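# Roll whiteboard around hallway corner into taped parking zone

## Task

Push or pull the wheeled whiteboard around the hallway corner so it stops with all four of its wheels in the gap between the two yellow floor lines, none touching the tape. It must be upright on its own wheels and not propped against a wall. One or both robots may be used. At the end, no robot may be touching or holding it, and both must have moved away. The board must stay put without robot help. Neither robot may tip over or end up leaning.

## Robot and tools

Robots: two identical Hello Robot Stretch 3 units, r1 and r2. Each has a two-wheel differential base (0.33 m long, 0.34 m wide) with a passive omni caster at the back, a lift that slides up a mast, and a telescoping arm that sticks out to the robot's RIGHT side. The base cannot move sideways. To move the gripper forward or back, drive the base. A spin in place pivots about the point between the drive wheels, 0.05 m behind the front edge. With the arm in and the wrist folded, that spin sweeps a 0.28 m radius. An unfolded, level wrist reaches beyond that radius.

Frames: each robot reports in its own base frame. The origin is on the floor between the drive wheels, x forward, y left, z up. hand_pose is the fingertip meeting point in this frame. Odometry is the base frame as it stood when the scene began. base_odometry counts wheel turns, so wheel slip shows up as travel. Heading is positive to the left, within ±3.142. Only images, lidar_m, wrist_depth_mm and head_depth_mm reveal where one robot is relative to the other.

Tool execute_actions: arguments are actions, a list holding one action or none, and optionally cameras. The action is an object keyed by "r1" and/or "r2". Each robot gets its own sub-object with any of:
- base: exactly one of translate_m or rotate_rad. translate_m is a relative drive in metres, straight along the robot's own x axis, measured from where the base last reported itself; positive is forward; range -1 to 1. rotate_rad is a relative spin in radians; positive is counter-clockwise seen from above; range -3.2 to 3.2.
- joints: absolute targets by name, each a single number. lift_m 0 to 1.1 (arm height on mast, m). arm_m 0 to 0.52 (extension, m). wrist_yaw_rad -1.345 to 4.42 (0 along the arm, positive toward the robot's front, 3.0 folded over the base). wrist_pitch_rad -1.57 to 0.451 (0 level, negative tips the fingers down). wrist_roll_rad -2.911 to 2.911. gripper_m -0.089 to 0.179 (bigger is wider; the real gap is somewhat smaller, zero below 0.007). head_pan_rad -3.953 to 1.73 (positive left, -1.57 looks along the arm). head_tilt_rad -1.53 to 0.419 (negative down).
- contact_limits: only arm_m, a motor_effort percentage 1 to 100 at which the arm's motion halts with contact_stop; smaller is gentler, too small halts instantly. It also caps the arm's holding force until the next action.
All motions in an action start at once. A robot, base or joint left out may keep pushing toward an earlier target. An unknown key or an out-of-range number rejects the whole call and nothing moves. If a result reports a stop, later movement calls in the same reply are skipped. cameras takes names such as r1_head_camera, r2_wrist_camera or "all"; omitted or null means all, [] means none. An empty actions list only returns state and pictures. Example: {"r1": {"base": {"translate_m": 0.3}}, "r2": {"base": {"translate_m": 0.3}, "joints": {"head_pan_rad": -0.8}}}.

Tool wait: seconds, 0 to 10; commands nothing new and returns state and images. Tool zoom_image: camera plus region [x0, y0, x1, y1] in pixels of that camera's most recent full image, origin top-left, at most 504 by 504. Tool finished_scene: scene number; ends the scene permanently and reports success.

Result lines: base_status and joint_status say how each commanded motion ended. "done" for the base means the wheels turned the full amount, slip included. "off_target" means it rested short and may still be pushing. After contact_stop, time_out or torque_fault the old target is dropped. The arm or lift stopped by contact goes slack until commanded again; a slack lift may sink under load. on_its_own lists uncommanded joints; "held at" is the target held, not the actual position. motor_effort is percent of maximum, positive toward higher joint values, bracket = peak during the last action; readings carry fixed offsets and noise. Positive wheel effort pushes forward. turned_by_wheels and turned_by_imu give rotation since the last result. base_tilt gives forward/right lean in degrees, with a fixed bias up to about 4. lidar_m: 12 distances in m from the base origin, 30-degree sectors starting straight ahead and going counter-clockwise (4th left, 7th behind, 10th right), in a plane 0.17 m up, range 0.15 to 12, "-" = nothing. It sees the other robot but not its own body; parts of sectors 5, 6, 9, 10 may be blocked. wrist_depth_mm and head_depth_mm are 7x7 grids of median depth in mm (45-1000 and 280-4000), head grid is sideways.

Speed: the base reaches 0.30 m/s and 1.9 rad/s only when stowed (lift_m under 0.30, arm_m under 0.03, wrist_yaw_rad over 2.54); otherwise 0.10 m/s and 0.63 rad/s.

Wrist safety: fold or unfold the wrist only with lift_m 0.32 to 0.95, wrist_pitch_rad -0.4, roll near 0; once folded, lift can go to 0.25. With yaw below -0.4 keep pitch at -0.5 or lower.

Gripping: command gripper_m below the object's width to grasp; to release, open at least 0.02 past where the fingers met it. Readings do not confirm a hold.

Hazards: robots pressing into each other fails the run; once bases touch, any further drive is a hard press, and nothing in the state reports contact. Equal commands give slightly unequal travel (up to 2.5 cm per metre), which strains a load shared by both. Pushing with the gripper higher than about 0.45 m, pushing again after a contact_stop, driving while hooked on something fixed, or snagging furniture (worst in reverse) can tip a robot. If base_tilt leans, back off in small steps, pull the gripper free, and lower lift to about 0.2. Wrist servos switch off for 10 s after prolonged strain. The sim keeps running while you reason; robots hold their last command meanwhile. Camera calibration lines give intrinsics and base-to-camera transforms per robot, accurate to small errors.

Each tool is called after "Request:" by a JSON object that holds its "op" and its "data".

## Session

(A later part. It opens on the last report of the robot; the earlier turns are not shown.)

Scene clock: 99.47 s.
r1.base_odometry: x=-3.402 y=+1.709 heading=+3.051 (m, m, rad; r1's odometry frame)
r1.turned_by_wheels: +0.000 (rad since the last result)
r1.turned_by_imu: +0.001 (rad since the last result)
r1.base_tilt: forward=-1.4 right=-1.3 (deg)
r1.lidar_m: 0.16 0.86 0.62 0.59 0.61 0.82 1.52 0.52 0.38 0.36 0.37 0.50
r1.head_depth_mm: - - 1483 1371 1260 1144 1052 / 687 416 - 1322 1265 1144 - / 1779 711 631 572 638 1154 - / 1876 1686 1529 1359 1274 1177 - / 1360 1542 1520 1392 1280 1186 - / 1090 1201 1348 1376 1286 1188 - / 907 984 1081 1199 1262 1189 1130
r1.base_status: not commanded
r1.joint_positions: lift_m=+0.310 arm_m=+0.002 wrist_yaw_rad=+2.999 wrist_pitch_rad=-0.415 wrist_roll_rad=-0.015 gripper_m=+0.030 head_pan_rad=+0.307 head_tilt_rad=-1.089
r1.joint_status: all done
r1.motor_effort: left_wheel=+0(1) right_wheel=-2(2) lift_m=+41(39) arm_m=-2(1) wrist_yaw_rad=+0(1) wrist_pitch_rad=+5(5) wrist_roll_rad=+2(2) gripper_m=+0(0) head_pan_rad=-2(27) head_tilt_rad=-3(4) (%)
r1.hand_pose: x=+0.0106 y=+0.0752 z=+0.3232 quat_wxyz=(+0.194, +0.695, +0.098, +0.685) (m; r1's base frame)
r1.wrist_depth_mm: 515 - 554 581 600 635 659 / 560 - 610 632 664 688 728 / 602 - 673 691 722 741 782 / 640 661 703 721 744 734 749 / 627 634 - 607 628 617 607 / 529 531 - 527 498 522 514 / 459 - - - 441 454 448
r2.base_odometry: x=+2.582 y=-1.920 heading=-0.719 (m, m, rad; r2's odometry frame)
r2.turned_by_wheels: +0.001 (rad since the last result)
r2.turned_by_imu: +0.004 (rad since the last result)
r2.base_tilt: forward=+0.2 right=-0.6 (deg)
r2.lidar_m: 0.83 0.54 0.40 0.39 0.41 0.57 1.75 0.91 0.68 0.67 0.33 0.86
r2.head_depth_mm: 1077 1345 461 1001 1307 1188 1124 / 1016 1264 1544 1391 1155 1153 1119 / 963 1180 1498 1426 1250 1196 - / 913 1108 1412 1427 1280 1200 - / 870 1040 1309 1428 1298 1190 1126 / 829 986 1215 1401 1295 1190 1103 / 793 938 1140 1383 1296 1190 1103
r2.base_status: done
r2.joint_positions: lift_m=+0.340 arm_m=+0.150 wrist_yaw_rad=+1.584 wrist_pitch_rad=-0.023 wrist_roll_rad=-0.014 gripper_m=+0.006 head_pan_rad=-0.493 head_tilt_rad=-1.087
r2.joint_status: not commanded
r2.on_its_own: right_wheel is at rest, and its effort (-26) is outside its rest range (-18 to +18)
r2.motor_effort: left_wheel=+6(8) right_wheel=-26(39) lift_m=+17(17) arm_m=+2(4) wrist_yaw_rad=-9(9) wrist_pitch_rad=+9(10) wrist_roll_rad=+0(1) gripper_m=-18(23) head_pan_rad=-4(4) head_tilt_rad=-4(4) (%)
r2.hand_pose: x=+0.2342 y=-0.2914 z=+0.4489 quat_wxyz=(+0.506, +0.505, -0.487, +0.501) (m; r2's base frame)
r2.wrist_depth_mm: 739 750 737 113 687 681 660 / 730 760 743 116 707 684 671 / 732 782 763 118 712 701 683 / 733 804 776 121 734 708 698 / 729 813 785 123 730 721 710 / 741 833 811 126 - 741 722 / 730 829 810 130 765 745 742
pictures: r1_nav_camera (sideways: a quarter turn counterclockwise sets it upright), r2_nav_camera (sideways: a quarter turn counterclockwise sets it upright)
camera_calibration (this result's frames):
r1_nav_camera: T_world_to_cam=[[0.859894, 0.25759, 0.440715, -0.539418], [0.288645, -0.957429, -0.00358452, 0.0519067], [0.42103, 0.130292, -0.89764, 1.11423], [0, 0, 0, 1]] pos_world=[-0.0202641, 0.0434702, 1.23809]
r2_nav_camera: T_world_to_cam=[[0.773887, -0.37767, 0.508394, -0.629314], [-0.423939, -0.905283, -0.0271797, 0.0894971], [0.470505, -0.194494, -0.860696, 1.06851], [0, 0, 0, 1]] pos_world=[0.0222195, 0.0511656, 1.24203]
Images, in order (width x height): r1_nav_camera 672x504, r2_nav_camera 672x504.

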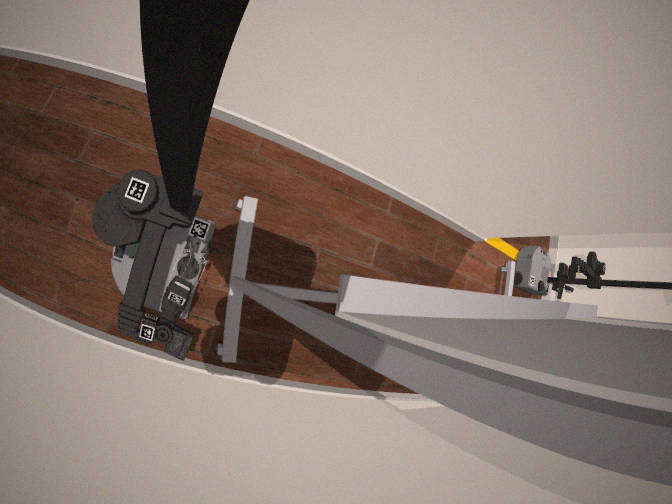

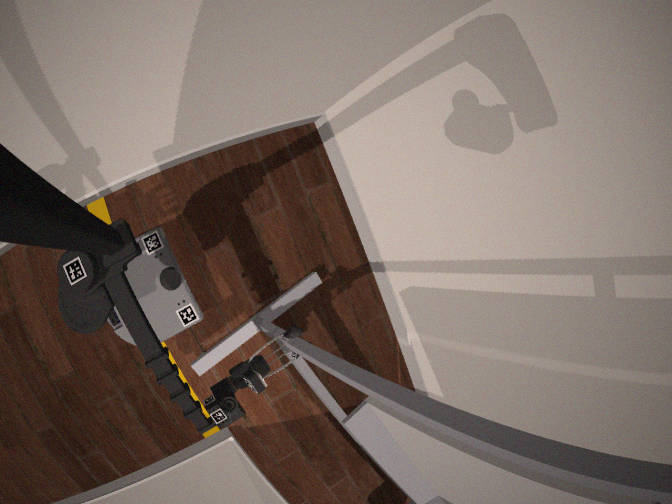

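Request:
{"op": "execute_actions", "data": {"actions": [{"r2":{"base":{"translate_m":-0.2},"joints":{"arm_m":0.09}},"r1":{"base":{"translate_m":-0.32},"joints":{"lift_m":0.25}}}], "cameras": []}}

Request:
{"op": "execute_actions", "data": {"actions": [{"r1":{"base":{"rotate_rad":0.6}}}], "cameras": []}}

Request:
{"op": "execute_actions", "data": {"actions": [{"r1":{"base":{"translate_m":0.38}}}], "cameras": []}}

Request:
{"op": "execute_actions", "data": {"actions": [{"r1":{"base":{"rotate_rad":-0.6},"joints":{"head_pan_rad":0,"lift_m":0.31}}}], "cameras": ["r1_nav_camera","r2_nav_camera"]}}

Scene clock: 102.73 s.
r1.base_odometry: x=-3.084 y=+1.680 heading=+3.051 (m, m, rad; r1's odometry frame)
r1.turned_by_wheels: +0.000 (rad since the last result)
r1.turned_by_imu: -0.001 (rad since the last result)
r1.base_tilt: forward=-1.5 right=-1.4 (deg)
r1.lidar_m: 0.55 0.85 0.61 0.58 0.60 0.81 1.56 0.53 0.38 0.37 0.38 0.51
r1.head_depth_mm: 537 1621 1502 1374 1253 1162 1063 / 759 722 1101 1326 1261 1165 - / 1864 1664 1521 1354 1269 1168 - / 1779 1687 1526 1354 1275 1190 - / 1347 1530 1524 1395 1282 1194 - / 1075 1196 1341 1376 1284 1186 - / 902 979 1071 1182 1260 1191 1128
r1.base_status: done
r1.joint_positions: lift_m=+0.250 arm_m=+0.002 wrist_yaw_rad=+2.999 wrist_pitch_rad=-0.415 wrist_roll_rad=-0.015 gripper_m=+0.030 head_pan_rad=+0.307 head_tilt_rad=-1.089
r1.joint_status: all done
r1.motor_effort: left_wheel=+0(6) right_wheel=-2(9) lift_m=+32(34) arm_m=-2(2) wrist_yaw_rad=+0(1) wrist_pitch_rad=+5(5) wrist_roll_rad=+2(2) gripper_m=+0(0) head_pan_rad=-3(3) head_tilt_rad=-4(4) (%)
r1.hand_pose: x=+0.0106 y=+0.0752 z=+0.2634 quat_wxyz=(+0.194, +0.695, +0.098, +0.685) (m; r1's base frame)
r1.wrist_depth_mm: 511 - 547 572 596 634 653 / 551 - 599 625 656 679 710 / 594 - 642 667 691 716 751 / 628 645 639 644 637 640 638 / 539 529 - 532 537 532 512 / 470 492 - - 444 452 452 / - - - - 394 395 392
r2.base_odometry: x=+2.432 y=-1.788 heading=-0.719 (m, m, rad; r2's odometry frame)
r2.turned_by_wheels: +0.000 (rad since the last result)
r2.turned_by_imu: +0.003 (rad since the last result)
r2.base_tilt: forward=+0.2 right=-0.7 (deg)
r2.lidar_m: 1.03 0.55 0.41 0.40 0.42 0.59 1.80 0.89 0.67 0.65 0.31 0.32
r2.head_depth_mm: 1236 327 493 1013 1307 1211 - / 1261 1541 463 648 1288 1158 1120 / 1193 1471 1582 1425 1187 1183 - / 1141 1385 1557 1426 1268 1201 - / 1084 1305 1532 1426 1302 1198 1130 / 1034 1237 1502 1420 1297 1188 1100 / 990 1168 1433 1419 1293 1186 1103
r2.base_status: done
r2.joint_positions: lift_m=+0.340 arm_m=+0.090 wrist_yaw_rad=+1.517 wrist_pitch_rad=-0.019 wrist_roll_rad=-0.014 gripper_m=+0.006 head_pan_rad=-0.493 head_tilt_rad=-1.087
r2.joint_status: all done
r2.on_its_own: wrist_yaw_rad is held at +1.520, not at your +1.570, by its stall guard, which is not easing now; right_wheel is at rest, and its effort (-21) is outside its rest range (-18 to +18)
r2.motor_effort: left_wheel=+2(9) right_wheel=-21(37) lift_m=+17(17) arm_m=-5(20) wrist_yaw_rad=+2(61) wrist_pitch_rad=+7(9) wrist_roll_rad=+0(1) gripper_m=-22(35) head_pan_rad=-4(4) head_tilt_rad=-5(4) (%)
r2.hand_pose: x=+0.2340 y=-0.2491 z=+0.4500 quat_wxyz=(+0.522, +0.488, -0.505, +0.485) (m; r2's base frame)
r2.wrist_depth_mm: 755 900 898 132 881 873 855 / 746 918 911 134 878 890 879 / 739 940 935 138 920 921 890 / 730 972 946 141 924 922 914 / 734 981 969 143 937 943 925 / 743 - - 146 - 946 941 / 716 845 808 150 818 848 846
pictures: none
No camera images: the call's "cameras" was empty. Leave "cameras" out to get every camera's image.

Scene clock: 104.23 s.
r1.base_odometry: x=-3.084 y=+1.680 heading=-2.633 (m, m, rad; r1's odometry frame)
r1.turned_by_wheels: +0.600 (rad since the last result)
r1.turned_by_imu: +0.605 (rad since the last result)
r1.base_tilt: forward=-1.4 right=-1.4 (deg)
r1.lidar_m: 0.79 0.60 0.58 0.61 0.87 1.20 0.50 0.37 0.37 0.38 0.55 0.56
r1.head_depth_mm: 978 1307 1502 1375 1246 1164 1084 / 872 1116 1457 1380 1262 1166 - / 787 982 1308 1382 1265 1173 - / 716 872 1114 1366 1277 1193 - / 657 786 982 1303 1281 1194 - / 606 715 874 1125 1280 1192 - / 563 657 788 986 1244 1192 1133
r1.base_status: done
r1.joint_positions: lift_m=+0.250 arm_m=+0.002 wrist_yaw_rad=+2.999 wrist_pitch_rad=-0.415 wrist_roll_rad=-0.015 gripper_m=+0.030 head_pan_rad=+0.307 head_tilt_rad=-1.089
r1.joint_status: not commanded
r1.motor_effort: left_wheel=-1(6) right_wheel=+0(9) lift_m=+33(33) arm_m=-2(1) wrist_yaw_rad=+1(1) wrist_pitch_rad=+5(5) wrist_roll_rad=+2(2) gripper_m=+0(0) head_pan_rad=-2(3) head_tilt_rad=-4(4) (%)
r1.hand_pose: x=+0.0106 y=+0.0752 z=+0.2634 quat_wxyz=(+0.194, +0.695, +0.098, +0.685) (m; r1's base frame)
r1.wrist_depth_mm: 960 - 688 626 550 505 462 / - - 751 666 600 547 495 / 835 - 781 722 641 587 517 / 656 654 648 648 643 613 552 / 542 538 - 532 537 533 527 / 468 490 - - 444 444 447 / - - - - 398 394 390
r2.base_odometry: x=+2.432 y=-1.788 heading=-0.719 (m, m, rad; r2's odometry frame)
r2.turned_by_wheels: +0.000 (rad since the last result)
r2.turned_by_imu: +0.000 (rad since the last result)
r2.base_tilt: forward=+0.2 right=-0.6 (deg)
r2.lidar_m: 1.03 0.54 0.41 0.40 0.42 0.59 1.80 0.89 0.67 0.65 0.31 0.32
r2.head_depth_mm: 1235 327 492 1009 1305 1214 - / 1264 1531 463 649 1286 1162 1123 / 1202 1470 1577 1428 1184 1183 - / 1141 1382 1556 1424 1271 1198 - / 1086 1305 1534 1424 1299 1195 1130 / 1036 1228 1505 1421 1299 1190 1102 / 991 1167 1427 1418 1292 1191 1100
r2.base_status: not commanded
r2.joint_positions: lift_m=+0.340 arm_m=+0.090 wrist_yaw_rad=+1.517 wrist_pitch_rad=-0.019 wrist_roll_rad=-0.014 gripper_m=+0.006 head_pan_rad=-0.493 head_tilt_rad=-1.087
r2.joint_status: not commanded
r2.on_its_own: wrist_yaw_rad is held at +1.520, not at your +1.570, by its stall guard, which is not easing now; right_wheel is at rest, and its effort (-21) is outside its rest range (-18 to +18)
r2.motor_effort: left_wheel=+2(3) right_wheel=-21(21) lift_m=+17(18) arm_m=-6(6) wrist_yaw_rad=+2(2) wrist_pitch_rad=+8(8) wrist_roll_rad=+0(1) gripper_m=-21(22) head_pan_rad=-4(4) head_tilt_rad=-4(5) (%)
r2.hand_pose: x=+0.2340 y=-0.2491 z=+0.4500 quat_wxyz=(+0.522, +0.488, -0.505, +0.485) (m; r2's base frame)
r2.wrist_depth_mm: 734 896 885 132 890 867 847 / 737 925 915 135 906 898 887 / 733 947 941 138 905 898 894 / 733 957 957 141 926 939 936 / 739 968 965 144 948 939 930 / 740 - - 146 - 955 958 / 717 846 801 150 806 840 848
pictures: none
No camera images: the call's "cameras" was empty. Leave "cameras" out to get every camera's image.

Scene clock: 107.27 s.
r1.base_odometry: x=-3.416 y=+1.495 heading=-2.633 (m, m, rad; r1's odometry frame)
r1.turned_by_wheels: +0.000 (rad since the last result)
r1.turned_by_imu: +0.002 (rad since the last result)
r1.base_tilt: forward=-1.5 right=-1.5 (deg)
r1.lidar_m: 0.51 0.39 0.38 0.40 0.57 1.84 0.77 0.58 0.57 0.60 0.30 1.24
r1.head_depth_mm: 615 817 1222 1367 1250 1166 1069 / 547 702 983 1345 1262 1142 - / 493 615 820 1236 1267 1159 - / 449 548 705 994 1261 1186 - / 412 493 617 826 1205 1195 - / 381 449 549 707 997 1188 - / 354 412 496 620 829 1157 1132
r1.base_status: done
r1.joint_positions: lift_m=+0.250 arm_m=+0.002 wrist_yaw_rad=+2.999 wrist_pitch_rad=-0.415 wrist_roll_rad=-0.015 gripper_m=+0.030 head_pan_rad=+0.307 head_tilt_rad=-1.089
r1.joint_status: not commanded
r1.motor_effort: left_wheel=-1(6) right_wheel=+2(8) lift_m=+33(33) arm_m=-2(2) wrist_yaw_rad=+1(1) wrist_pitch_rad=+6(5) wrist_roll_rad=+2(2) gripper_m=+0(0) head_pan_rad=-2(2) head_tilt_rad=-4(4) (%)
r1.hand_pose: x=+0.0106 y=+0.0752 z=+0.2634 quat_wxyz=(+0.194, +0.695, +0.098, +0.685) (m; r1's base frame)
r1.wrist_depth_mm: 624 - 469 417 374 340 311 / 727 - 516 458 402 368 330 / 753 - 566 494 444 396 353 / 657 654 600 531 476 431 385 / 544 540 - 533 500 446 406 / 474 488 - - 441 457 422 / - - - - 396 397 389
r2.base_odometry: x=+2.432 y=-1.788 heading=-0.719 (m, m, rad; r2's odometry frame)
r2.turned_by_wheels: +0.000 (rad since the last result)
r2.turned_by_imu: +0.000 (rad since the last result)
r2.base_tilt: forward=+0.2 right=-0.8 (deg)
r2.lidar_m: 1.03 0.55 0.41 0.40 0.42 0.59 1.80 0.89 0.67 0.65 0.31 0.32
r2.head_depth_mm: 1239 327 493 1010 1304 1215 - / 1266 1536 463 648 1290 1155 1123 / 1198 1466 1589 1428 1185 1181 - / 1141 1383 1553 1430 1268 1194 - / 1088 1303 1534 1428 1303 1194 1126 / 1036 1230 1502 1422 1299 1192 1103 / 990 1168 1419 1420 1300 1189 1101
r2.base_status: not commanded
r2.joint_positions: lift_m=+0.340 arm_m=+0.090 wrist_yaw_rad=+1.517 wrist_pitch_rad=-0.019 wrist_roll_rad=-0.014 gripper_m=+0.006 head_pan_rad=-0.493 head_tilt_rad=-1.087
r2.joint_status: not commanded
r2.on_its_own: wrist_yaw_rad is held at +1.520, not at your +1.570, by its stall guard, which is not easing now; right_wheel is at rest, and its effort (-20) is outside its rest range (-18 to +18)
r2.motor_effort: left_wheel=+3(2) right_wheel=-20(21) lift_m=+17(17) arm_m=-7(6) wrist_yaw_rad=+2(1) wrist_pitch_rad=+7(7) wrist_roll_rad=+1(1) gripper_m=-22(22) head_pan_rad=-4(4) head_tilt_rad=-4(5) (%)
r2.hand_pose: x=+0.2340 y=-0.2491 z=+0.4500 quat_wxyz=(+0.522, +0.488, -0.505, +0.485) (m; r2's base frame)
r2.wrist_depth_mm: 736 916 892 132 902 877 869 / 741 935 930 135 889 897 876 / 735 937 946 138 886 903 906 / 732 966 942 141 953 933 929 / 742 986 981 144 947 942 935 / 734 - - 146 - 971 957 / 716 864 830 151 818 839 839
pictures: none
No camera images: the call's "cameras" was empty. Leave "cameras" out to get every camera's image.

Scene clock: 108.77 s.
r1.base_odometry: x=-3.416 y=+1.495 heading=+3.050 (m, m, rad; r1's odometry frame)
r1.turned_by_wheels: -0.600 (rad since the last result)
r1.turned_by_imu: -0.604 (rad since the last result)
r1.base_tilt: forward=-1.4 right=-1.4 (deg)
r1.lidar_m: 1.84 0.54 0.39 0.38 0.39 0.53 1.38 0.82 0.60 0.57 0.59 0.30
r1.head_depth_mm: 432 473 531 1332 1215 1163 1082 / 540 607 622 1320 1146 1178 - / 721 712 1159 1362 1268 1179 - / 842 1645 1529 1385 1278 1175 - / 1864 1708 1536 1401 1281 1191 - / 1780 1436 1433 1362 1264 1168 1123 / 1017 1012 1007 1001 1000 997 1000
r1.base_status: done
r1.joint_positions: lift_m=+0.310 arm_m=+0.002 wrist_yaw_rad=+2.999 wrist_pitch_rad=-0.415 wrist_roll_rad=-0.015 gripper_m=+0.030 head_pan_rad=+0.007 head_tilt_rad=-1.089
r1.joint_status: all done
r1.motor_effort: left_wheel=+1(6) right_wheel=-2(7) lift_m=+43(45) arm_m=-2(2) wrist_yaw_rad=+0(0) wrist_pitch_rad=+5(6) wrist_roll_rad=+2(2) gripper_m=+0(0) head_pan_rad=-3(16) head_tilt_rad=-4(4) (%)
r1.hand_pose: x=+0.0106 y=+0.0752 z=+0.3231 quat_wxyz=(+0.194, +0.695, +0.098, +0.685) (m; r1's base frame)
r1.wrist_depth_mm: 347 - 368 387 402 418 441 / 373 - 400 421 439 459 486 / 403 - 443 455 492 509 539 / 438 461 487 508 537 569 602 / 480 493 - 562 578 605 609 / 510 514 - 521 507 519 518 / 463 - - - 456 454 458
r2.base_odometry: x=+2.432 y=-1.788 heading=-0.719 (m, m, rad; r2's odometry frame)
r2.turned_by_wheels: +0.000 (rad since the last result)
r2.turned_by_imu: +0.000 (rad since the last result)
r2.base_tilt: forward=+0.2 right=-0.7 (deg)
r2.lidar_m: 1.03 0.55 0.41 0.40 0.42 0.59 1.80 0.90 0.67 0.65 0.31 0.32
r2.head_depth_mm: 1235 327 493 1012 1305 1212 - / 1270 1546 463 648 1288 1157 1123 / 1195 1473 1580 1433 1185 1184 - / 1143 1377 1555 1424 1267 1196 - / 1088 1302 1530 1423 1295 1196 1127 / 1035 1232 1501 1422 1292 1189 1102 / 990 1173 1427 1419 1293 1187 1100
r2.base_status: not commanded
r2.joint_positions: lift_m=+0.340 arm_m=+0.090 wrist_yaw_rad=+1.517 wrist_pitch_rad=-0.019 wrist_roll_rad=-0.014 gripper_m=+0.006 head_pan_rad=-0.493 head_tilt_rad=-1.087
r2.joint_status: not commanded
r2.on_its_own: wrist_yaw_rad is held at +1.520, not at your +1.570, by its stall guard, which is not easing now; right_wheel is at rest, and its effort (-20) is outside its rest range (-18 to +18)
r2.motor_effort: left_wheel=+3(3) right_wheel=-20(20) lift_m=+17(17) arm_m=-6(6) wrist_yaw_rad=+2(2) wrist_pitch_rad=+8(7) wrist_roll_rad=+0(0) gripper_m=-22(23) head_pan_rad=-4(4) head_tilt_rad=-5(4) (%)
r2.hand_pose: x=+0.2340 y=-0.2491 z=+0.4500 quat_wxyz=(+0.522, +0.488, -0.505, +0.485) (m; r2's base frame)
r2.wrist_depth_mm: 733 887 895 132 874 862 874 / 744 921 917 135 895 895 891 / 724 934 940 137 925 905 907 / 738 959 954 141 944 932 931 / 726 975 992 143 932 948 928 / 734 - - 146 - 957 926 / 721 851 808 150 810 822 859
pictures: r1_nav_camera (sideways: a quarter turn counterclockwise sets it upright), r2_nav_camera (sideways: a quarter turn counterclockwise sets it upright)
camera_calibration (this result's frames):
r1_nav_camera: T_world_to_cam=[[0.897607, -0.00848066, 0.440715, -0.539648], [-0.00768777, -0.999964, -0.00358453, 0.0537144], [0.440729, -0.000170619, -0.89764, 1.11411], [0, 0, 0, 1]] pos_world=[-0.00621556, 0.0493259, 1.23809]
r2_nav_camera: T_world_to_cam=[[0.773892, -0.377681, 0.508379, -0.629294], [-0.423946, -0.905279, -0.0271806, 0.0894984], [0.47049, -0.194491, -0.860704, 1.06852], [0, 0, 0, 1]] pos_world=[0.022219, 0.051166, 1.24203]
Images, in order (width x height): r1_nav_camera 672x504, r2_nav_camera 672x504.

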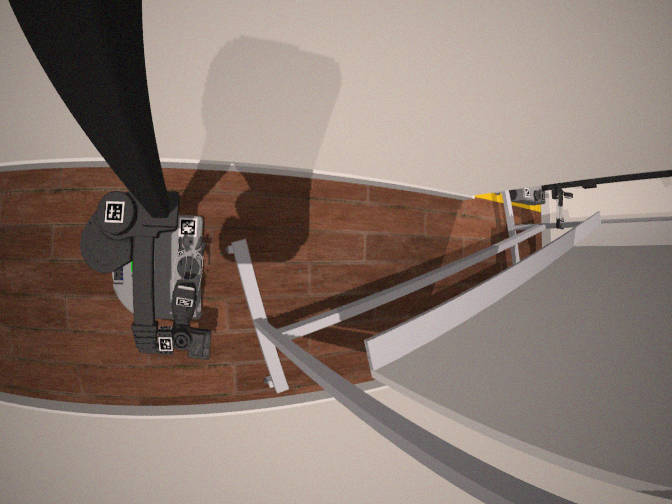

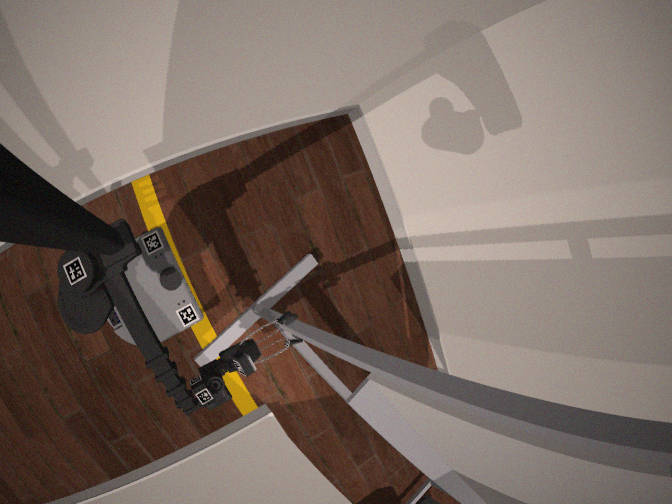

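Request:
{"op": "execute_actions", "data": {"actions": [{"r2":{"base":{"translate_m":0.045},"joints":{"gripper_m":0.09}},"r1":{"base":{"translate_m":0.08}}}], "cameras": []}}

Request:
{"op": "execute_actions", "data": {"actions": [{"r2":{"joints":{"gripper_m":0.005}}}], "cameras": []}}

Request:
{"op": "execute_actions", "data": {"actions": [{"r2":{"base":{"translate_m":-0.25},"joints":{"arm_m":0.02}},"r1":{"base":{"translate_m":0.17}}}], "cameras": ["r1_nav_camera","r2_nav_camera"]}}

Scene clock: 111.10 s.
r1.base_odometry: x=-3.495 y=+1.502 heading=+3.051 (m, m, rad; r1's odometry frame)
r1.turned_by_wheels: +0.000 (rad since the last result)
r1.turned_by_imu: +0.001 (rad since the last result)
r1.base_tilt: forward=-1.4 right=-1.4 (deg)
r1.lidar_m: 1.76 0.55 0.39 0.38 0.39 0.53 1.39 0.82 0.59 0.57 0.24 0.25
r1.head_depth_mm: 392 429 475 543 1134 1165 1083 / 489 551 604 580 1219 1158 - / 653 692 1060 1354 1270 1166 - / 808 1615 1523 1395 1277 1166 - / 1831 1703 1535 1398 1281 1189 - / 1783 1449 1438 1364 1271 1177 1122 / 1020 1012 1009 1010 1001 1002 1005
r1.base_status: done
r1.joint_positions: lift_m=+0.310 arm_m=+0.002 wrist_yaw_rad=+2.999 wrist_pitch_rad=-0.415 wrist_roll_rad=-0.015 gripper_m=+0.030 head_pan_rad=+0.007 head_tilt_rad=-1.089
r1.joint_status: not commanded
r1.motor_effort: left_wheel=+1(5) right_wheel=-3(2) lift_m=+42(43) arm_m=-2(2) wrist_yaw_rad=+0(0) wrist_pitch_rad=+6(5) wrist_roll_rad=+2(2) gripper_m=+1(0) head_pan_rad=-3(2) head_tilt_rad=-4(4) (%)
r1.hand_pose: x=+0.0106 y=+0.0752 z=+0.3231 quat_wxyz=(+0.194, +0.695, +0.098, +0.685) (m; r1's base frame)
r1.wrist_depth_mm: 346 - 375 388 407 423 438 / 371 - 404 423 441 466 479 / 403 - 444 458 487 505 543 / 441 461 491 507 548 575 590 / 479 496 - 555 584 587 608 / 512 521 - 529 508 521 518 / 462 - - - 457 452 452
r2.base_odometry: x=+2.466 y=-1.818 heading=-0.719 (m, m, rad; r2's odometry frame)
r2.turned_by_wheels: +0.000 (rad since the last result)
r2.turned_by_imu: +0.000 (rad since the last result)
r2.base_tilt: forward=+0.2 right=-0.7 (deg)
r2.lidar_m: 0.99 0.54 0.41 0.40 0.42 0.59 1.79 0.90 0.67 0.65 0.28 1.02
r2.head_depth_mm: 1281 1574 375 584 1293 1213 - / 1208 1505 1582 580 1118 1156 1122 / 1147 1403 1581 1428 1300 1186 - / 1088 1322 1540 1429 1251 1197 - / 1035 1239 1508 1426 1301 1195 1129 / 991 1182 1445 1426 1300 1189 1102 / 947 1114 1361 1418 1295 1191 1098
r2.base_status: done
r2.joint_positions: lift_m=+0.340 arm_m=+0.090 wrist_yaw_rad=+1.522 wrist_pitch_rad=-0.019 wrist_roll_rad=-0.014 gripper_m=+0.090 head_pan_rad=-0.493 head_tilt_rad=-1.087
r2.joint_status: all done
r2.on_its_own: wrist_yaw_rad is held at +1.520, not at your +1.570, by its stall guard, which is not easing now
r2.motor_effort: left_wheel=+1(6) right_wheel=-2(14) lift_m=+18(17) arm_m=-3(6) wrist_yaw_rad=-2(3) wrist_pitch_rad=+8(8) wrist_roll_rad=+1(1) gripper_m=-1(100) head_pan_rad=-4(4) head_tilt_rad=-4(6) (%)
r2.hand_pose: x=+0.2341 y=-0.2478 z=+0.4499 quat_wxyz=(+0.521, +0.489, -0.503, +0.486) (m; r2's base frame)
r2.wrist_depth_mm: 733 857 868 89 93 822 816 / 728 873 871 91 851 849 838 / 731 915 891 93 870 862 848 / 724 910 924 95 866 876 874 / 735 917 915 97 101 914 883 / 740 968 - 99 103 903 907 / 708 863 816 101 438 815 860
pictures: none
No camera images: the call's "cameras" was empty. Leave "cameras" out to get every camera's image.

Scene clock: 112.43 s.
r1.base_odometry: x=-3.495 y=+1.502 heading=+3.051 (m, m, rad; r1's odometry frame)
r1.turned_by_wheels: +0.000 (rad since the last result)
r1.turned_by_imu: +0.000 (rad since the last result)
r1.base_tilt: forward=-1.5 right=-1.4 (deg)
r1.lidar_m: 1.76 0.55 0.40 0.38 0.39 0.53 1.39 0.82 0.60 0.57 0.24 0.25
r1.head_depth_mm: 392 429 474 543 1136 1164 1080 / 490 550 605 581 1221 1166 - / 653 692 1066 1348 1268 1161 - / 805 1620 1522 1402 1274 1165 - / 1827 1707 1536 1401 1289 1193 - / 1784 1444 1444 1369 1274 1177 1124 / 1017 1013 1008 1004 1002 1003 1004
r1.base_status: not commanded
r1.joint_positions: lift_m=+0.310 arm_m=+0.002 wrist_yaw_rad=+2.999 wrist_pitch_rad=-0.415 wrist_roll_rad=-0.015 gripper_m=+0.030 head_pan_rad=+0.007 head_tilt_rad=-1.089
r1.joint_status: not commanded
r1.motor_effort: left_wheel=+1(1) right_wheel=-2(3) lift_m=+44(43) arm_m=-1(2) wrist_yaw_rad=+0(0) wrist_pitch_rad=+5(6) wrist_roll_rad=+2(2) gripper_m=+0(0) head_pan_rad=-2(2) head_tilt_rad=-4(4) (%)
r1.hand_pose: x=+0.0106 y=+0.0752 z=+0.3231 quat_wxyz=(+0.194, +0.695, +0.098, +0.685) (m; r1's base frame)
r1.wrist_depth_mm: 349 - 373 387 405 423 443 / 371 - 407 417 437 460 489 / 404 - 445 463 481 514 543 / 438 457 491 507 545 572 582 / 478 502 - 559 589 589 607 / 513 521 - 527 503 517 520 / 463 - - - 458 455 451
r2.base_odometry: x=+2.466 y=-1.818 heading=-0.719 (m, m, rad; r2's odometry frame)
r2.turned_by_wheels: +0.000 (rad since the last result)
r2.turned_by_imu: +0.000 (rad since the last result)
r2.base_tilt: forward=+0.2 right=-0.7 (deg)
r2.lidar_m: 0.99 0.54 0.41 0.40 0.42 0.58 1.79 0.90 0.67 0.65 0.28 1.02
r2.head_depth_mm: 1282 1566 374 585 1287 1213 - / 1213 1508 1591 578 979 1159 1119 / 1148 1406 1585 1436 1279 1182 - / 1088 1319 1544 1424 1254 1192 - / 1037 1246 1498 1425 1296 1193 1126 / 988 1178 1450 1417 1295 1191 1103 / 949 1113 1361 1416 1292 1191 1105
r2.base_status: not commanded
r2.joint_positions: lift_m=+0.340 arm_m=+0.090 wrist_yaw_rad=+1.514 wrist_pitch_rad=-0.019 wrist_roll_rad=-0.014 gripper_m=+0.006 head_pan_rad=-0.493 head_tilt_rad=-1.087
r2.joint_status: all done
r2.on_its_own: wrist_yaw_rad is held at +1.520, not at your +1.570, by its stall guard, which is not easing now
r2.motor_effort: left_wheel=+1(0) right_wheel=-2(1) lift_m=+18(18) arm_m=-3(4) wrist_yaw_rad=+4(4) wrist_pitch_rad=+8(8) wrist_roll_rad=+1(0) gripper_m=-28(100) head_pan_rad=-5(5) head_tilt_rad=-5(4) (%)
r2.hand_pose: x=+0.2340 y=-0.2498 z=+0.4499 quat_wxyz=(+0.523, +0.487, -0.505, +0.484) (m; r2's base frame)
r2.wrist_depth_mm: 749 862 864 89 833 822 828 / 734 881 867 91 841 839 847 / 744 886 899 93 877 880 855 / 738 903 905 95 887 893 870 / 731 943 914 97 101 915 881 / 727 926 958 99 102 920 920 / 725 846 821 101 764 841 837
pictures: none
No camera images: the call's "cameras" was empty. Leave "cameras" out to get every camera's image.

Scene clock: 115.87 s.
r1.base_odometry: x=-3.665 y=+1.517 heading=+3.051 (m, m, rad; r1's odometry frame)
r1.turned_by_wheels: +0.000 (rad since the last result)
r1.turned_by_imu: +0.141 (rad since the last result)
r1.base_tilt: forward=-1.4 right=-1.5 (deg)
r1.lidar_m: 1.02 0.48 0.38 0.38 0.41 0.62 1.55 0.73 0.58 0.57 0.24 0.93
r1.head_depth_mm: 395 432 476 536 1263 1156 1079 / 496 555 609 578 1221 1158 - / 666 688 1076 1353 1273 1160 - / 807 1621 1534 1380 1274 1169 - / 1751 1500 1488 1393 1282 1191 - / 962 1021 1086 1170 1231 1173 1125 / 750 784 825 871 920 980 1030
r1.base_status: done
r1.joint_positions: lift_m=+0.310 arm_m=+0.002 wrist_yaw_rad=+3.000 wrist_pitch_rad=-0.417 wrist_roll_rad=-0.015 gripper_m=+0.030 head_pan_rad=+0.006 head_tilt_rad=-1.090
r1.joint_status: not commanded
r1.motor_effort: left_wheel=+6(26) right_wheel=+4(21) lift_m=+38(43) arm_m=-2(2) wrist_yaw_rad=+0(1) wrist_pitch_rad=+6(6) wrist_roll_rad=+2(2) gripper_m=+1(0) head_pan_rad=-2(2) head_tilt_rad=-3(3) (%)
r1.hand_pose: x=+0.0104 y=+0.0750 z=+0.3230 quat_wxyz=(+0.194, +0.695, +0.099, +0.685) (m; r1's base frame)
r1.wrist_depth_mm: 379 - 383 381 382 392 391 / 406 - 414 420 424 426 427 / 441 - 447 452 460 462 469 / 496 493 501 506 507 511 522 / 527 533 - 544 550 555 558 / 533 532 - 529 506 522 519 / 457 - - - 457 458 456
r2.base_odometry: x=+2.277 y=-1.653 heading=-0.718 (m, m, rad; r2's odometry frame)
r2.turned_by_wheels: +0.000 (rad since the last result)
r2.turned_by_imu: +0.034 (rad since the last result)
r2.base_tilt: forward=+0.2 right=-0.7 (deg)
r2.lidar_m: 1.23 0.54 0.41 0.41 0.43 0.62 2.01 0.85 0.66 0.64 0.68 0.24
r2.head_depth_mm: 294 336 511 611 1301 1203 1111 / - 360 420 581 1285 1213 - / 1375 1621 324 452 1256 1183 - / 1350 1628 1578 1422 1253 1178 - / 1282 1544 1580 1420 1266 1192 1126 / 1233 1472 1576 1427 1297 1194 1103 / 1180 1404 1554 1424 1297 1192 1104
r2.base_status: done
r2.joint_positions: lift_m=+0.340 arm_m=+0.020 wrist_yaw_rad=+1.584 wrist_pitch_rad=-0.018 wrist_roll_rad=-0.014 gripper_m=+0.009 head_pan_rad=-0.493 head_tilt_rad=-1.087
r2.joint_status: all done
r2.motor_effort: left_wheel=+0(12) right_wheel=-13(47) lift_m=+18(18) arm_m=+5(11) wrist_yaw_rad=-1(55) wrist_pitch_rad=+7(8) wrist_roll_rad=+0(1) gripper_m=-19(30) head_pan_rad=-4(4) head_tilt_rad=-5(5) (%)
r2.hand_pose: x=+0.2344 y=-0.1614 z=+0.4501 quat_wxyz=(+0.505, +0.504, -0.488, +0.502) (m; r2's base frame)
r2.wrist_depth_mm: 611 812 - 110 - - 967 / 603 818 - 112 - - - / 604 821 - 115 - - - / 596 819 - 116 - - - / 604 836 - 119 - - - / 611 845 - 121 126 - - / 614 786 810 124 807 846 843
pictures: r1_nav_camera (sideways: a quarter turn counterclockwise sets it upright), r2_nav_camera (sideways: a quarter turn counterclockwise sets it upright)
camera_calibration (this result's frames):
r1_nav_camera: T_world_to_cam=[[0.898308, -0.00894246, 0.439276, -0.537778], [-0.00821284, -0.99996, -0.00356143, 0.0536875], [0.43929, -0.000408442, -0.898345, 1.11503], [0, 0, 0, 1]] pos_world=[-0.00629218, 0.0493317, 1.23811]
r2_nav_camera: T_world_to_cam=[[0.774078, -0.378028, 0.507837, -0.62859], [-0.42419, -0.905164, -0.0272154, 0.0895452], [0.469964, -0.194353, -0.861023, 1.06894], [0, 0, 0, 1]] pos_world=[0.0221988, 0.0511798, 1.24204]
Images, in order (width x height): r1_nav_camera 672x504, r2_nav_camera 672x504.

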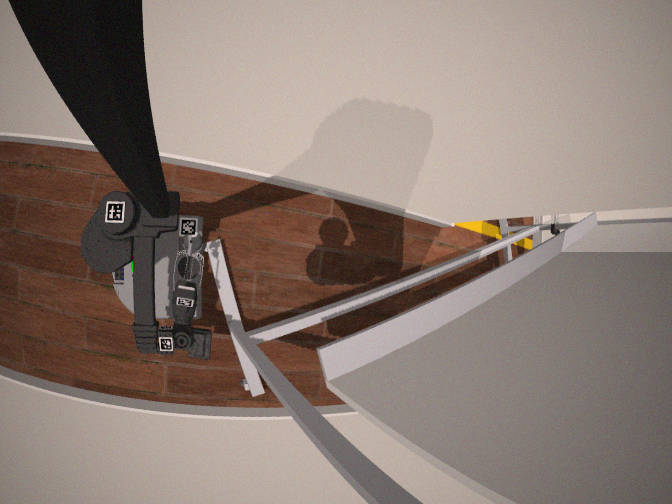

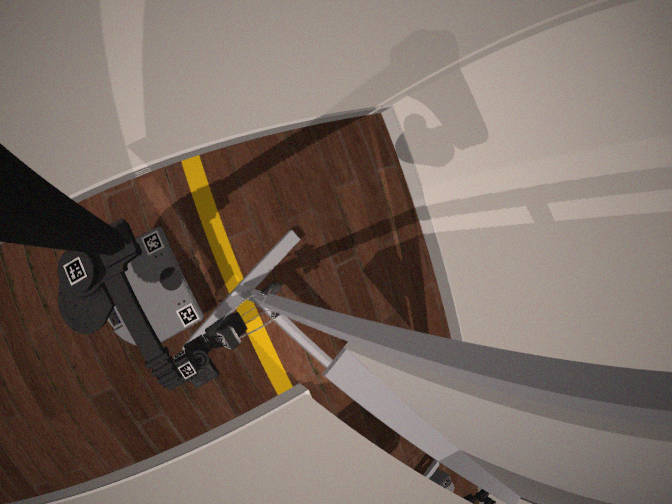

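Request:
{"op": "execute_actions", "data": {"actions": [{"r2":{"joints":{"gripper_m":0.13}},"r1":{"base":{"rotate_rad":-0.2}}}], "cameras": []}}

Request:
{"op": "execute_actions", "data": {"actions": [{"r2":{"base":{"translate_m":-0.2}}}], "cameras": []}}

Request:
{"op": "execute_actions", "data": {"actions": [{"r2":{"base":{"rotate_rad":-0.4}},"r1":{"base":{"translate_m":0.1}}}], "cameras": []}}

Request:
{"op": "execute_actions", "data": {"actions": [{"r2":{"base":{"translate_m":-0.3}},"r1":{"base":{"translate_m":0.12}}}], "cameras": []}}

Request:
{"op": "execute_actions", "data": {"actions": [{"r2":{"base":{"rotate_rad":0.37},"joints":{"head_pan_rad":-0.2,"head_tilt_rad":-0.9}}}], "cameras": ["r1_nav_camera","r2_nav_camera","r2_head_camera"]}}

Scene clock: 118.30 s.
r1.base_odometry: x=-3.664 y=+1.517 heading=+2.851 (m, m, rad; r1's odometry frame)
r1.turned_by_wheels: -0.200 (rad since the last result)
r1.turned_by_imu: -0.193 (rad since the last result)
r1.base_tilt: forward=-1.5 right=-1.5 (deg)
r1.lidar_m: 1.76 0.58 0.40 0.38 0.39 0.50 1.17 0.87 0.60 0.57 0.58 0.25
r1.head_depth_mm: 302 340 398 1358 1156 1161 1083 / 354 408 483 572 1135 1174 - / 428 511 610 598 1249 1161 - / 542 674 667 1369 1278 1167 - / 743 748 1519 1400 1284 1194 - / 849 1688 1505 1381 1271 1184 1122 / 1482 1144 1108 1077 1045 1016 990
r1.base_status: done
r1.joint_positions: lift_m=+0.310 arm_m=+0.002 wrist_yaw_rad=+3.000 wrist_pitch_rad=-0.417 wrist_roll_rad=-0.015 gripper_m=+0.030 head_pan_rad=+0.006 head_tilt_rad=-1.090
r1.joint_status: not commanded
r1.motor_effort: left_wheel=+14(23) right_wheel=+4(10) lift_m=+38(39) arm_m=-2(2) wrist_yaw_rad=+0(0) wrist_pitch_rad=+6(6) wrist_roll_rad=+2(2) gripper_m=+0(0) head_pan_rad=-2(3) head_tilt_rad=-3(3) (%)
r1.hand_pose: x=+0.0104 y=+0.0750 z=+0.3230 quat_wxyz=(+0.194, +0.695, +0.099, +0.685) (m; r1's base frame)
r1.wrist_depth_mm: 338 - 370 387 416 442 468 / 365 - 401 425 457 485 511 / 394 - 443 463 500 532 575 / 423 445 484 507 553 599 632 / 468 493 - 561 594 616 609 / 498 514 - 520 505 526 517 / 459 - - - 460 457 452
r2.base_odometry: x=+2.277 y=-1.653 heading=-0.719 (m, m, rad; r2's odometry frame)
r2.turned_by_wheels: +0.000 (rad since the last result)
r2.turned_by_imu: +0.000 (rad since the last result)
r2.base_tilt: forward=+0.2 right=-0.7 (deg)
r2.lidar_m: 1.23 0.54 0.42 0.41 0.43 0.62 2.01 0.85 0.66 0.64 0.68 0.23
r2.head_depth_mm: 301 336 528 620 1303 1200 1110 / - 343 421 576 1288 1211 - / - - 310 482 1254 1173 - / 1348 1614 1563 1385 1184 1184 - / 1288 1551 1579 1427 1263 1192 1129 / 1234 1472 1575 1422 1291 1187 1102 / 1188 1403 1538 1422 1294 1195 1100
r2.base_status: not commanded
r2.joint_positions: lift_m=+0.340 arm_m=+0.020 wrist_yaw_rad=+1.581 wrist_pitch_rad=-0.018 wrist_roll_rad=-0.014 gripper_m=+0.130 head_pan_rad=-0.493 head_tilt_rad=-1.087
r2.joint_status: all done
r2.motor_effort: left_wheel=-1(1) right_wheel=+0(15) lift_m=+18(18) arm_m=+2(4) wrist_yaw_rad=+1(8) wrist_pitch_rad=+7(7) wrist_roll_rad=+0(0) gripper_m=+0(100) head_pan_rad=-3(4) head_tilt_rad=-5(5) (%)
r2.hand_pose: x=+0.2344 y=-0.1622 z=+0.4501 quat_wxyz=(+0.506, +0.503, -0.489, +0.502) (m; r2's base frame)
r2.wrist_depth_mm: 607 809 - 112 - - 982 / 608 824 - 114 - - - / 610 826 - 116 - - - / 606 824 - 119 - - - / 608 829 - 121 - - - / 607 740 - 124 - - - / 598 773 840 126 862 814 830
pictures: none
No camera images: the call's "cameras" was empty. Leave "cameras" out to get every camera's image.

Scene clock: 121.53 s.
r1.base_odometry: x=-3.664 y=+1.517 heading=+2.851 (m, m, rad; r1's odometry frame)
r1.turned_by_wheels: +0.000 (rad since the last result)
r1.turned_by_imu: +0.000 (rad since the last result)
r1.base_tilt: forward=-1.4 right=-1.4 (deg)
r1.lidar_m: 1.76 0.58 0.40 0.38 0.39 0.50 1.17 0.87 0.61 0.57 0.58 0.25
r1.head_depth_mm: 302 340 398 1345 1162 1165 1084 / 354 408 484 573 1138 1178 - / 428 511 610 598 1259 1163 - / 542 673 665 1374 1281 1160 - / 743 744 1511 1396 1283 1190 - / 851 1689 1503 1386 1269 1191 1126 / 1487 1144 1109 1080 1044 1015 991
r1.base_status: not commanded
r1.joint_positions: lift_m=+0.310 arm_m=+0.002 wrist_yaw_rad=+3.000 wrist_pitch_rad=-0.417 wrist_roll_rad=-0.015 gripper_m=+0.030 head_pan_rad=+0.006 head_tilt_rad=-1.090
r1.joint_status: not commanded
r1.motor_effort: left_wheel=+14(14) right_wheel=+4(4) lift_m=+39(38) arm_m=-2(3) wrist_yaw_rad=+0(0) wrist_pitch_rad=+6(6) wrist_roll_rad=+2(2) gripper_m=+0(0) head_pan_rad=-3(3) head_tilt_rad=-4(3) (%)
r1.hand_pose: x=+0.0104 y=+0.0750 z=+0.3230 quat_wxyz=(+0.194, +0.695, +0.099, +0.685) (m; r1's base frame)
r1.wrist_depth_mm: 341 - 371 392 414 440 465 / 364 - 402 429 450 479 513 / 395 - 436 466 494 534 582 / 421 445 478 514 555 585 637 / 469 486 - 551 595 619 611 / 504 513 - 523 515 525 530 / 461 - - - 455 459 457
r2.base_odometry: x=+2.127 y=-1.521 heading=-0.719 (m, m, rad; r2's odometry frame)
r2.turned_by_wheels: +0.000 (rad since the last result)
r2.turned_by_imu: +0.002 (rad since the last result)
r2.base_tilt: forward=+0.1 right=-0.7 (deg)
r2.lidar_m: 1.31 0.56 0.43 0.42 0.45 0.65 2.24 0.84 0.64 0.63 0.66 0.41
r2.head_depth_mm: 664 763 1541 1279 1288 1203 1108 / 570 710 1515 1432 1306 1209 - / 499 622 686 1386 1301 1176 - / 465 570 1505 1411 1282 1192 - / 410 479 638 1263 1275 1190 1126 / 1374 1677 1571 1418 1300 1190 1106 / 1378 1626 1571 1424 1293 1193 1101
r2.base_status: done
r2.joint_positions: lift_m=+0.340 arm_m=+0.020 wrist_yaw_rad=+1.581 wrist_pitch_rad=-0.018 wrist_roll_rad=-0.014 gripper_m=+0.130 head_pan_rad=-0.493 head_tilt_rad=-1.087
r2.joint_status: not commanded
r2.motor_effort: left_wheel=-1(4) right_wheel=+1(4) lift_m=+17(17) arm_m=+3(3) wrist_yaw_rad=+0(1) wrist_pitch_rad=+7(7) wrist_roll_rad=+0(1) gripper_m=+0(0) head_pan_rad=-4(4) head_tilt_rad=-4(5) (%)
r2.hand_pose: x=+0.2344 y=-0.1622 z=+0.4501 quat_wxyz=(+0.506, +0.503, -0.489, +0.502) (m; r2's base frame)
r2.wrist_depth_mm: 609 830 - - - - - / 623 836 - - - - - / 617 835 - - - - - / 621 838 - - - - - / 618 834 - - - - - / 621 759 - - 365 - 420 / 606 807 871 622 776 811 846
pictures: none
No camera images: the call's "cameras" was empty. Leave "cameras" out to get every camera's image.

Scene clock: 123.57 s.
r1.base_odometry: x=-3.760 y=+1.546 heading=+2.851 (m, m, rad; r1's odometry frame)
r1.turned_by_wheels: +0.000 (rad since the last result)
r1.turned_by_imu: +0.148 (rad since the last result)
r1.base_tilt: forward=-1.4 right=-1.3 (deg)
r1.lidar_m: 1.14 0.50 0.38 0.38 0.40 0.58 1.75 0.76 0.58 0.57 0.24 0.25
r1.head_depth_mm: 370 408 454 521 1241 1163 1081 / 459 517 593 578 1228 1163 - / 603 675 651 1349 1268 1162 - / 780 1243 1501 1386 1270 1165 - / 1758 1706 1523 1397 1279 1195 - / 1072 1122 1173 1243 1242 1171 1122 / 816 845 872 907 943 981 1011
r1.base_status: done
r1.joint_positions: lift_m=+0.310 arm_m=+0.002 wrist_yaw_rad=+3.000 wrist_pitch_rad=-0.417 wrist_roll_rad=-0.015 gripper_m=+0.030 head_pan_rad=+0.006 head_tilt_rad=-1.090
r1.joint_status: not commanded
r1.motor_effort: left_wheel=+14(23) right_wheel=+8(17) lift_m=+38(38) arm_m=-2(2) wrist_yaw_rad=+0(0) wrist_pitch_rad=+6(6) wrist_roll_rad=+2(2) gripper_m=+1(1) head_pan_rad=-2(2) head_tilt_rad=-3(3) (%)
r1.hand_pose: x=+0.0104 y=+0.0750 z=+0.3230 quat_wxyz=(+0.194, +0.695, +0.099, +0.685) (m; r1's base frame)
r1.wrist_depth_mm: 368 - 375 384 395 398 401 / 394 - 408 417 421 435 438 / 432 - 452 460 470 472 491 / 475 478 492 502 518 533 547 / 523 520 - 551 554 574 576 / 519 526 - 522 512 519 521 / 458 - - - 458 451 453
r2.base_odometry: x=+2.127 y=-1.521 heading=-1.119 (m, m, rad; r2's odometry frame)
r2.turned_by_wheels: -0.400 (rad since the last result)
r2.turned_by_imu: -0.396 (rad since the last result)
r2.base_tilt: forward=+0.2 right=-0.7 (deg)
r2.lidar_m: 0.42 0.43 0.51 0.42 0.42 0.47 0.76 1.44 0.76 0.63 0.63 0.70
r2.head_depth_mm: 656 752 886 1077 1272 1197 1111 / 713 832 998 1239 1306 1208 - / 1436 959 1144 1386 1300 1218 - / 865 1736 1557 1427 1298 1180 - / 777 1677 1531 1404 1297 1184 1131 / 643 705 1532 1365 1296 1191 1101 / 548 609 640 1420 1192 1190 1101
r2.base_status: done
r2.joint_positions: lift_m=+0.340 arm_m=+0.020 wrist_yaw_rad=+1.581 wrist_pitch_rad=-0.018 wrist_roll_rad=-0.014 gripper_m=+0.130 head_pan_rad=-0.493 head_tilt_rad=-1.087
r2.joint_status: not commanded
r2.motor_effort: left_wheel=+1(5) right_wheel=-2(7) lift_m=+18(18) arm_m=+3(3) wrist_yaw_rad=+0(1) wrist_pitch_rad=+7(7) wrist_roll_rad=+1(0) gripper_m=-1(0) head_pan_rad=-4(5) head_tilt_rad=-6(5) (%)
r2.hand_pose: x=+0.2344 y=-0.1621 z=+0.4501 quat_wxyz=(+0.506, +0.504, -0.489, +0.502) (m; r2's base frame)
r2.wrist_depth_mm: - - - - - 704 430 / - - - - - - 429 / - - - - - - 433 / - - - - - 856 439 / - - - 586 748 778 440 / - 372 475 - - - 440 / 864 842 862 845 868 809 418
pictures: none
No camera images: the call's "cameras" was empty. Leave "cameras" out to get every camera's image.

Scene clock: 127.80 s.
r1.base_odometry: x=-3.875 y=+1.580 heading=+2.852 (m, m, rad; r1's odometry frame)
r1.turned_by_wheels: +0.000 (rad since the last result)
r1.turned_by_imu: +0.136 (rad since the last result)
r1.base_tilt: forward=-1.6 right=-1.3 (deg)
r1.lidar_m: 0.80 0.43 0.36 0.36 0.41 0.66 1.31 0.70 0.59 0.59 0.25 1.09
r1.head_depth_mm: 523 558 598 566 1213 1137 1082 / 691 686 654 1041 1234 1153 - / 814 1617 1494 1384 1271 1186 - / 1801 1695 1526 1390 1281 1190 - / 983 1102 1254 1346 1283 1197 - / 755 823 902 1008 1135 1162 1125 / 614 656 707 767 840 929 1021
r1.base_status: done
r1.joint_positions: lift_m=+0.310 arm_m=+0.002 wrist_yaw_rad=+3.000 wrist_pitch_rad=-0.417 wrist_roll_rad=-0.015 gripper_m=+0.030 head_pan_rad=+0.005 head_tilt_rad=-1.091
r1.joint_status: not commanded
r1.motor_effort: left_wheel=+15(31) right_wheel=+12(28) lift_m=+37(39) arm_m=-2(2) wrist_yaw_rad=+0(1) wrist_pitch_rad=+6(6) wrist_roll_rad=+2(2) gripper_m=+0(0) head_pan_rad=-2(2) head_tilt_rad=-3(4) (%)
r1.hand_pose: x=+0.0105 y=+0.0750 z=+0.3229 quat_wxyz=(+0.195, +0.695, +0.099, +0.685) (m; r1's base frame)
r1.wrist_depth_mm: 389 - 373 368 362 358 352 / 417 - 406 400 392 382 380 / 461 - 448 436 432 426 415 / 514 512 495 489 473 465 458 / 567 557 - 522 510 516 493 / 528 525 - 524 510 522 517 / 460 - - - 454 448 446
r2.base_odometry: x=+1.996 y=-1.252 heading=-1.119 (m, m, rad; r2's odometry frame)
r2.turned_by_wheels: +0.000 (rad since the last result)
r2.turned_by_imu: +0.003 (rad since the last result)
r2.base_tilt: forward=+0.2 right=-0.8 (deg)
r2.lidar_m: 0.70 0.74 0.39 0.33 0.32 0.36 0.59 1.65 0.88 0.73 0.73 0.81
r2.head_depth_mm: 761 877 1030 1245 1304 1198 1111 / 829 966 1156 1374 1302 1209 - / 911 1077 1323 1429 1303 1221 - / 1019 1233 1512 1423 1299 1190 - / 2009 1737 1575 1423 1299 1192 1127 / 1960 1702 1574 1421 1284 1194 1104 / 877 1746 1498 1425 1298 1190 1101
r2.base_status: done
r2.joint_positions: lift_m=+0.340 arm_m=+0.020 wrist_yaw_rad=+1.581 wrist_pitch_rad=-0.018 wrist_roll_rad=-0.014 gripper_m=+0.130 head_pan_rad=-0.493 head_tilt_rad=-1.087
r2.joint_status: not commanded
r2.motor_effort: left_wheel=+1(2) right_wheel=-2(7) lift_m=+18(18) arm_m=+3(3) wrist_yaw_rad=+1(1) wrist_pitch_rad=+7(7) wrist_roll_rad=+1(1) gripper_m=-1(1) head_pan_rad=-4(4) head_tilt_rad=-4(5) (%)
r2.hand_pose: x=+0.2344 y=-0.1621 z=+0.4501 quat_wxyz=(+0.506, +0.504, -0.489, +0.502) (m; r2's base frame)
r2.wrist_depth_mm: 990 - - 780 - 698 514 / 967 - - - - 688 526 / 956 - - - - 705 524 / 929 - - - - 696 526 / 915 - - - - 703 531 / 907 - - - - - 536 / 819 759 836 843 835 741 503
pictures: none
No camera images: the call's "cameras" was empty. Leave "cameras" out to get every camera's image.

Scene clock: 129.33 s.
r1.base_odometry: x=-3.875 y=+1.580 heading=+2.852 (m, m, rad; r1's odometry frame)
r1.turned_by_wheels: +0.000 (rad since the last result)
r1.turned_by_imu: +0.000 (rad since the last result)
r1.base_tilt: forward=-1.5 right=-1.4 (deg)
r1.lidar_m: 0.80 0.43 0.36 0.36 0.41 0.66 1.31 0.70 0.59 0.59 0.25 1.08
r1.head_depth_mm: 523 559 599 568 1217 1140 1079 / 693 687 654 1048 1236 1154 - / 813 1613 1505 1378 1269 1178 - / 1808 1692 1521 1389 1270 1189 - / 981 1102 1254 1344 1279 1195 - / 756 820 906 1006 1135 1161 1123 / 613 654 706 766 840 933 1020
r1.base_status: not commanded
r1.joint_positions: lift_m=+0.310 arm_m=+0.002 wrist_yaw_rad=+3.000 wrist_pitch_rad=-0.417 wrist_roll_rad=-0.015 gripper_m=+0.030 head_pan_rad=+0.005 head_tilt_rad=-1.091
r1.joint_status: not commanded
r1.motor_effort: left_wheel=+15(15) right_wheel=+12(11) lift_m=+37(38) arm_m=-2(2) wrist_yaw_rad=+0(0) wrist_pitch_rad=+6(6) wrist_roll_rad=+2(2) gripper_m=+1(0) head_pan_rad=-2(2) head_tilt_rad=-3(3) (%)
r1.hand_pose: x=+0.0105 y=+0.0750 z=+0.3229 quat_wxyz=(+0.195, +0.695, +0.099, +0.685) (m; r1's base frame)
r1.wrist_depth_mm: 387 - 375 365 361 357 353 / 421 - 411 401 392 392 381 / 463 - 443 440 429 420 414 / 510 515 493 481 477 464 456 / 569 548 - 522 511 503 499 / 534 529 - 523 505 522 516 / 465 - - - 463 452 454
r2.base_odometry: x=+1.996 y=-1.252 heading=-0.749 (m, m, rad; r2's odometry frame)
r2.turned_by_wheels: +0.370 (rad since the last result)
r2.turned_by_imu: +0.366 (rad since the last result)
r2.base_tilt: forward=+0.2 right=-0.7 (deg)
r2.lidar_m: 0.70 0.44 0.33 0.32 0.34 0.48 1.51 0.99 0.75 0.73 0.76 1.76
r2.head_depth_mm: 777 914 1899 1628 1413 1258 1127 / 727 867 1857 1590 1421 1256 1134 / 683 803 1805 1554 1411 1233 1124 / 671 788 1757 1204 1359 1249 1123 / 1535 1773 1835 1608 1400 1247 1119 / 1543 1788 1884 1601 1398 1237 1115 / 1518 1684 1661 1492 1336 1205 1098
r2.base_status: done
r2.joint_positions: lift_m=+0.340 arm_m=+0.020 wrist_yaw_rad=+1.581 wrist_pitch_rad=-0.018 wrist_roll_rad=-0.014 gripper_m=+0.130 head_pan_rad=-0.207 head_tilt_rad=-0.902
r2.joint_status: all done
r2.motor_effort: left_wheel=-1(3) right_wheel=+2(7) lift_m=+18(18) arm_m=+3(2) wrist_yaw_rad=+1(1) wrist_pitch_rad=+7(7) wrist_roll_rad=+0(1) gripper_m=+0(0) head_pan_rad=+5(34) head_tilt_rad=+1(13) (%)
r2.hand_pose: x=+0.2344 y=-0.1621 z=+0.4501 quat_wxyz=(+0.506, +0.504, -0.489, +0.502) (m; r2's base frame)
r2.wrist_depth_mm: 533 736 - - - 727 770 / 533 731 - - - - - / 535 722 - - - - - / 538 730 - - - - - / 532 729 - - 713 789 - / 540 647 - - - - - / 531 761 851 819 846 807 843
pictures: r1_nav_camera (sideways: a quarter turn counterclockwise sets it upright), r2_head_camera (sideways: a quarter turn clockwise sets it upright), r2_nav_camera (sideways: a quarter turn counterclockwise sets it upright)
camera_calibration (this result's frames):
r1_nav_camera: T_world_to_cam=[[0.898729, -0.00958511, 0.438399, -0.536638], [-0.0089343, -0.999954, -0.00354736, 0.0536736], [0.438413, -0.00072867, -0.898774, 1.1156], [0, 0, 0, 1]] pos_world=[-0.006319, 0.0493402, 1.23812]
r2_head_camera: T_world_to_cam=[[-0.786002, 0.114719, -0.607487, 0.820227], [0.16063, 0.986781, -0.0214868, 0.0312046], [0.596992, -0.11447, -0.794039, 0.985156], [0, 0, 0, 1]] pos_world=[0.0515571, -0.0121175, 1.2812]
r2_nav_camera: T_world_to_cam=[[0.743517, -0.121683, 0.657553, -0.823458], [-0.147178, -0.988971, -0.0165937, 0.0740324], [0.65232, -0.08444, -0.753225, 0.927681], [0, 0, 0, 1]] pos_world=[0.018006, 0.0513484, 1.24145]
Images, in order (width x height): r1_nav_camera 672x504, r2_head_camera 896x504, r2_nav_camera 672x504.

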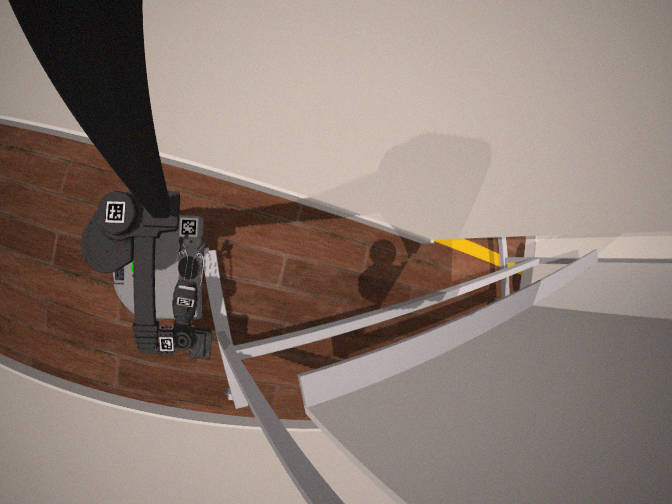

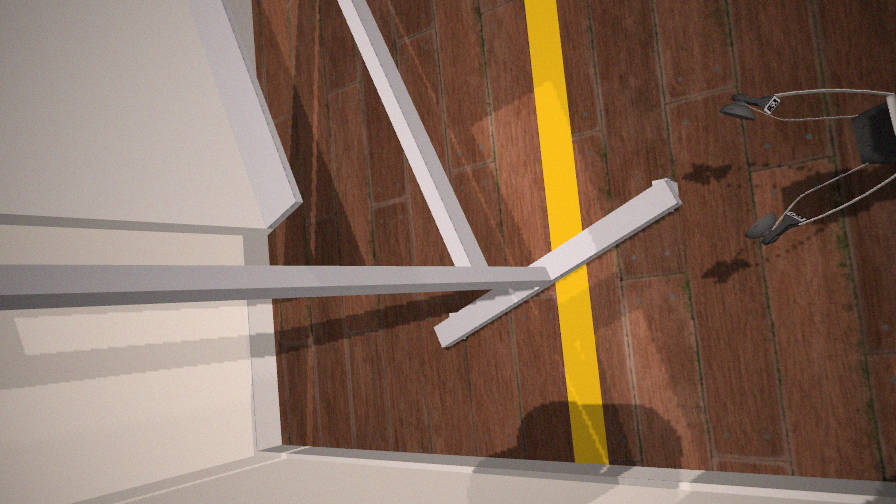

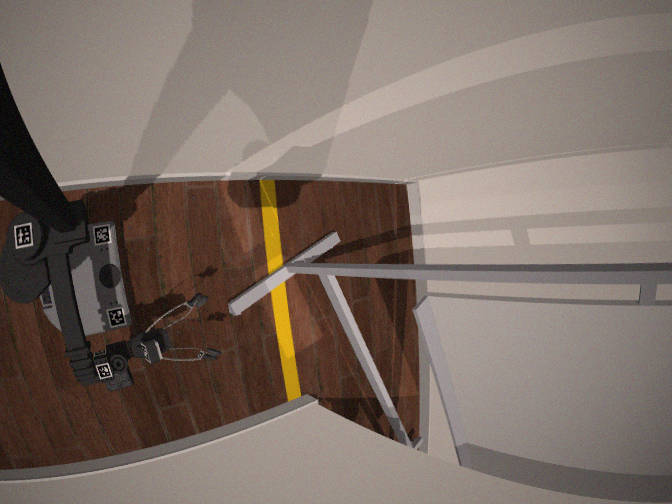

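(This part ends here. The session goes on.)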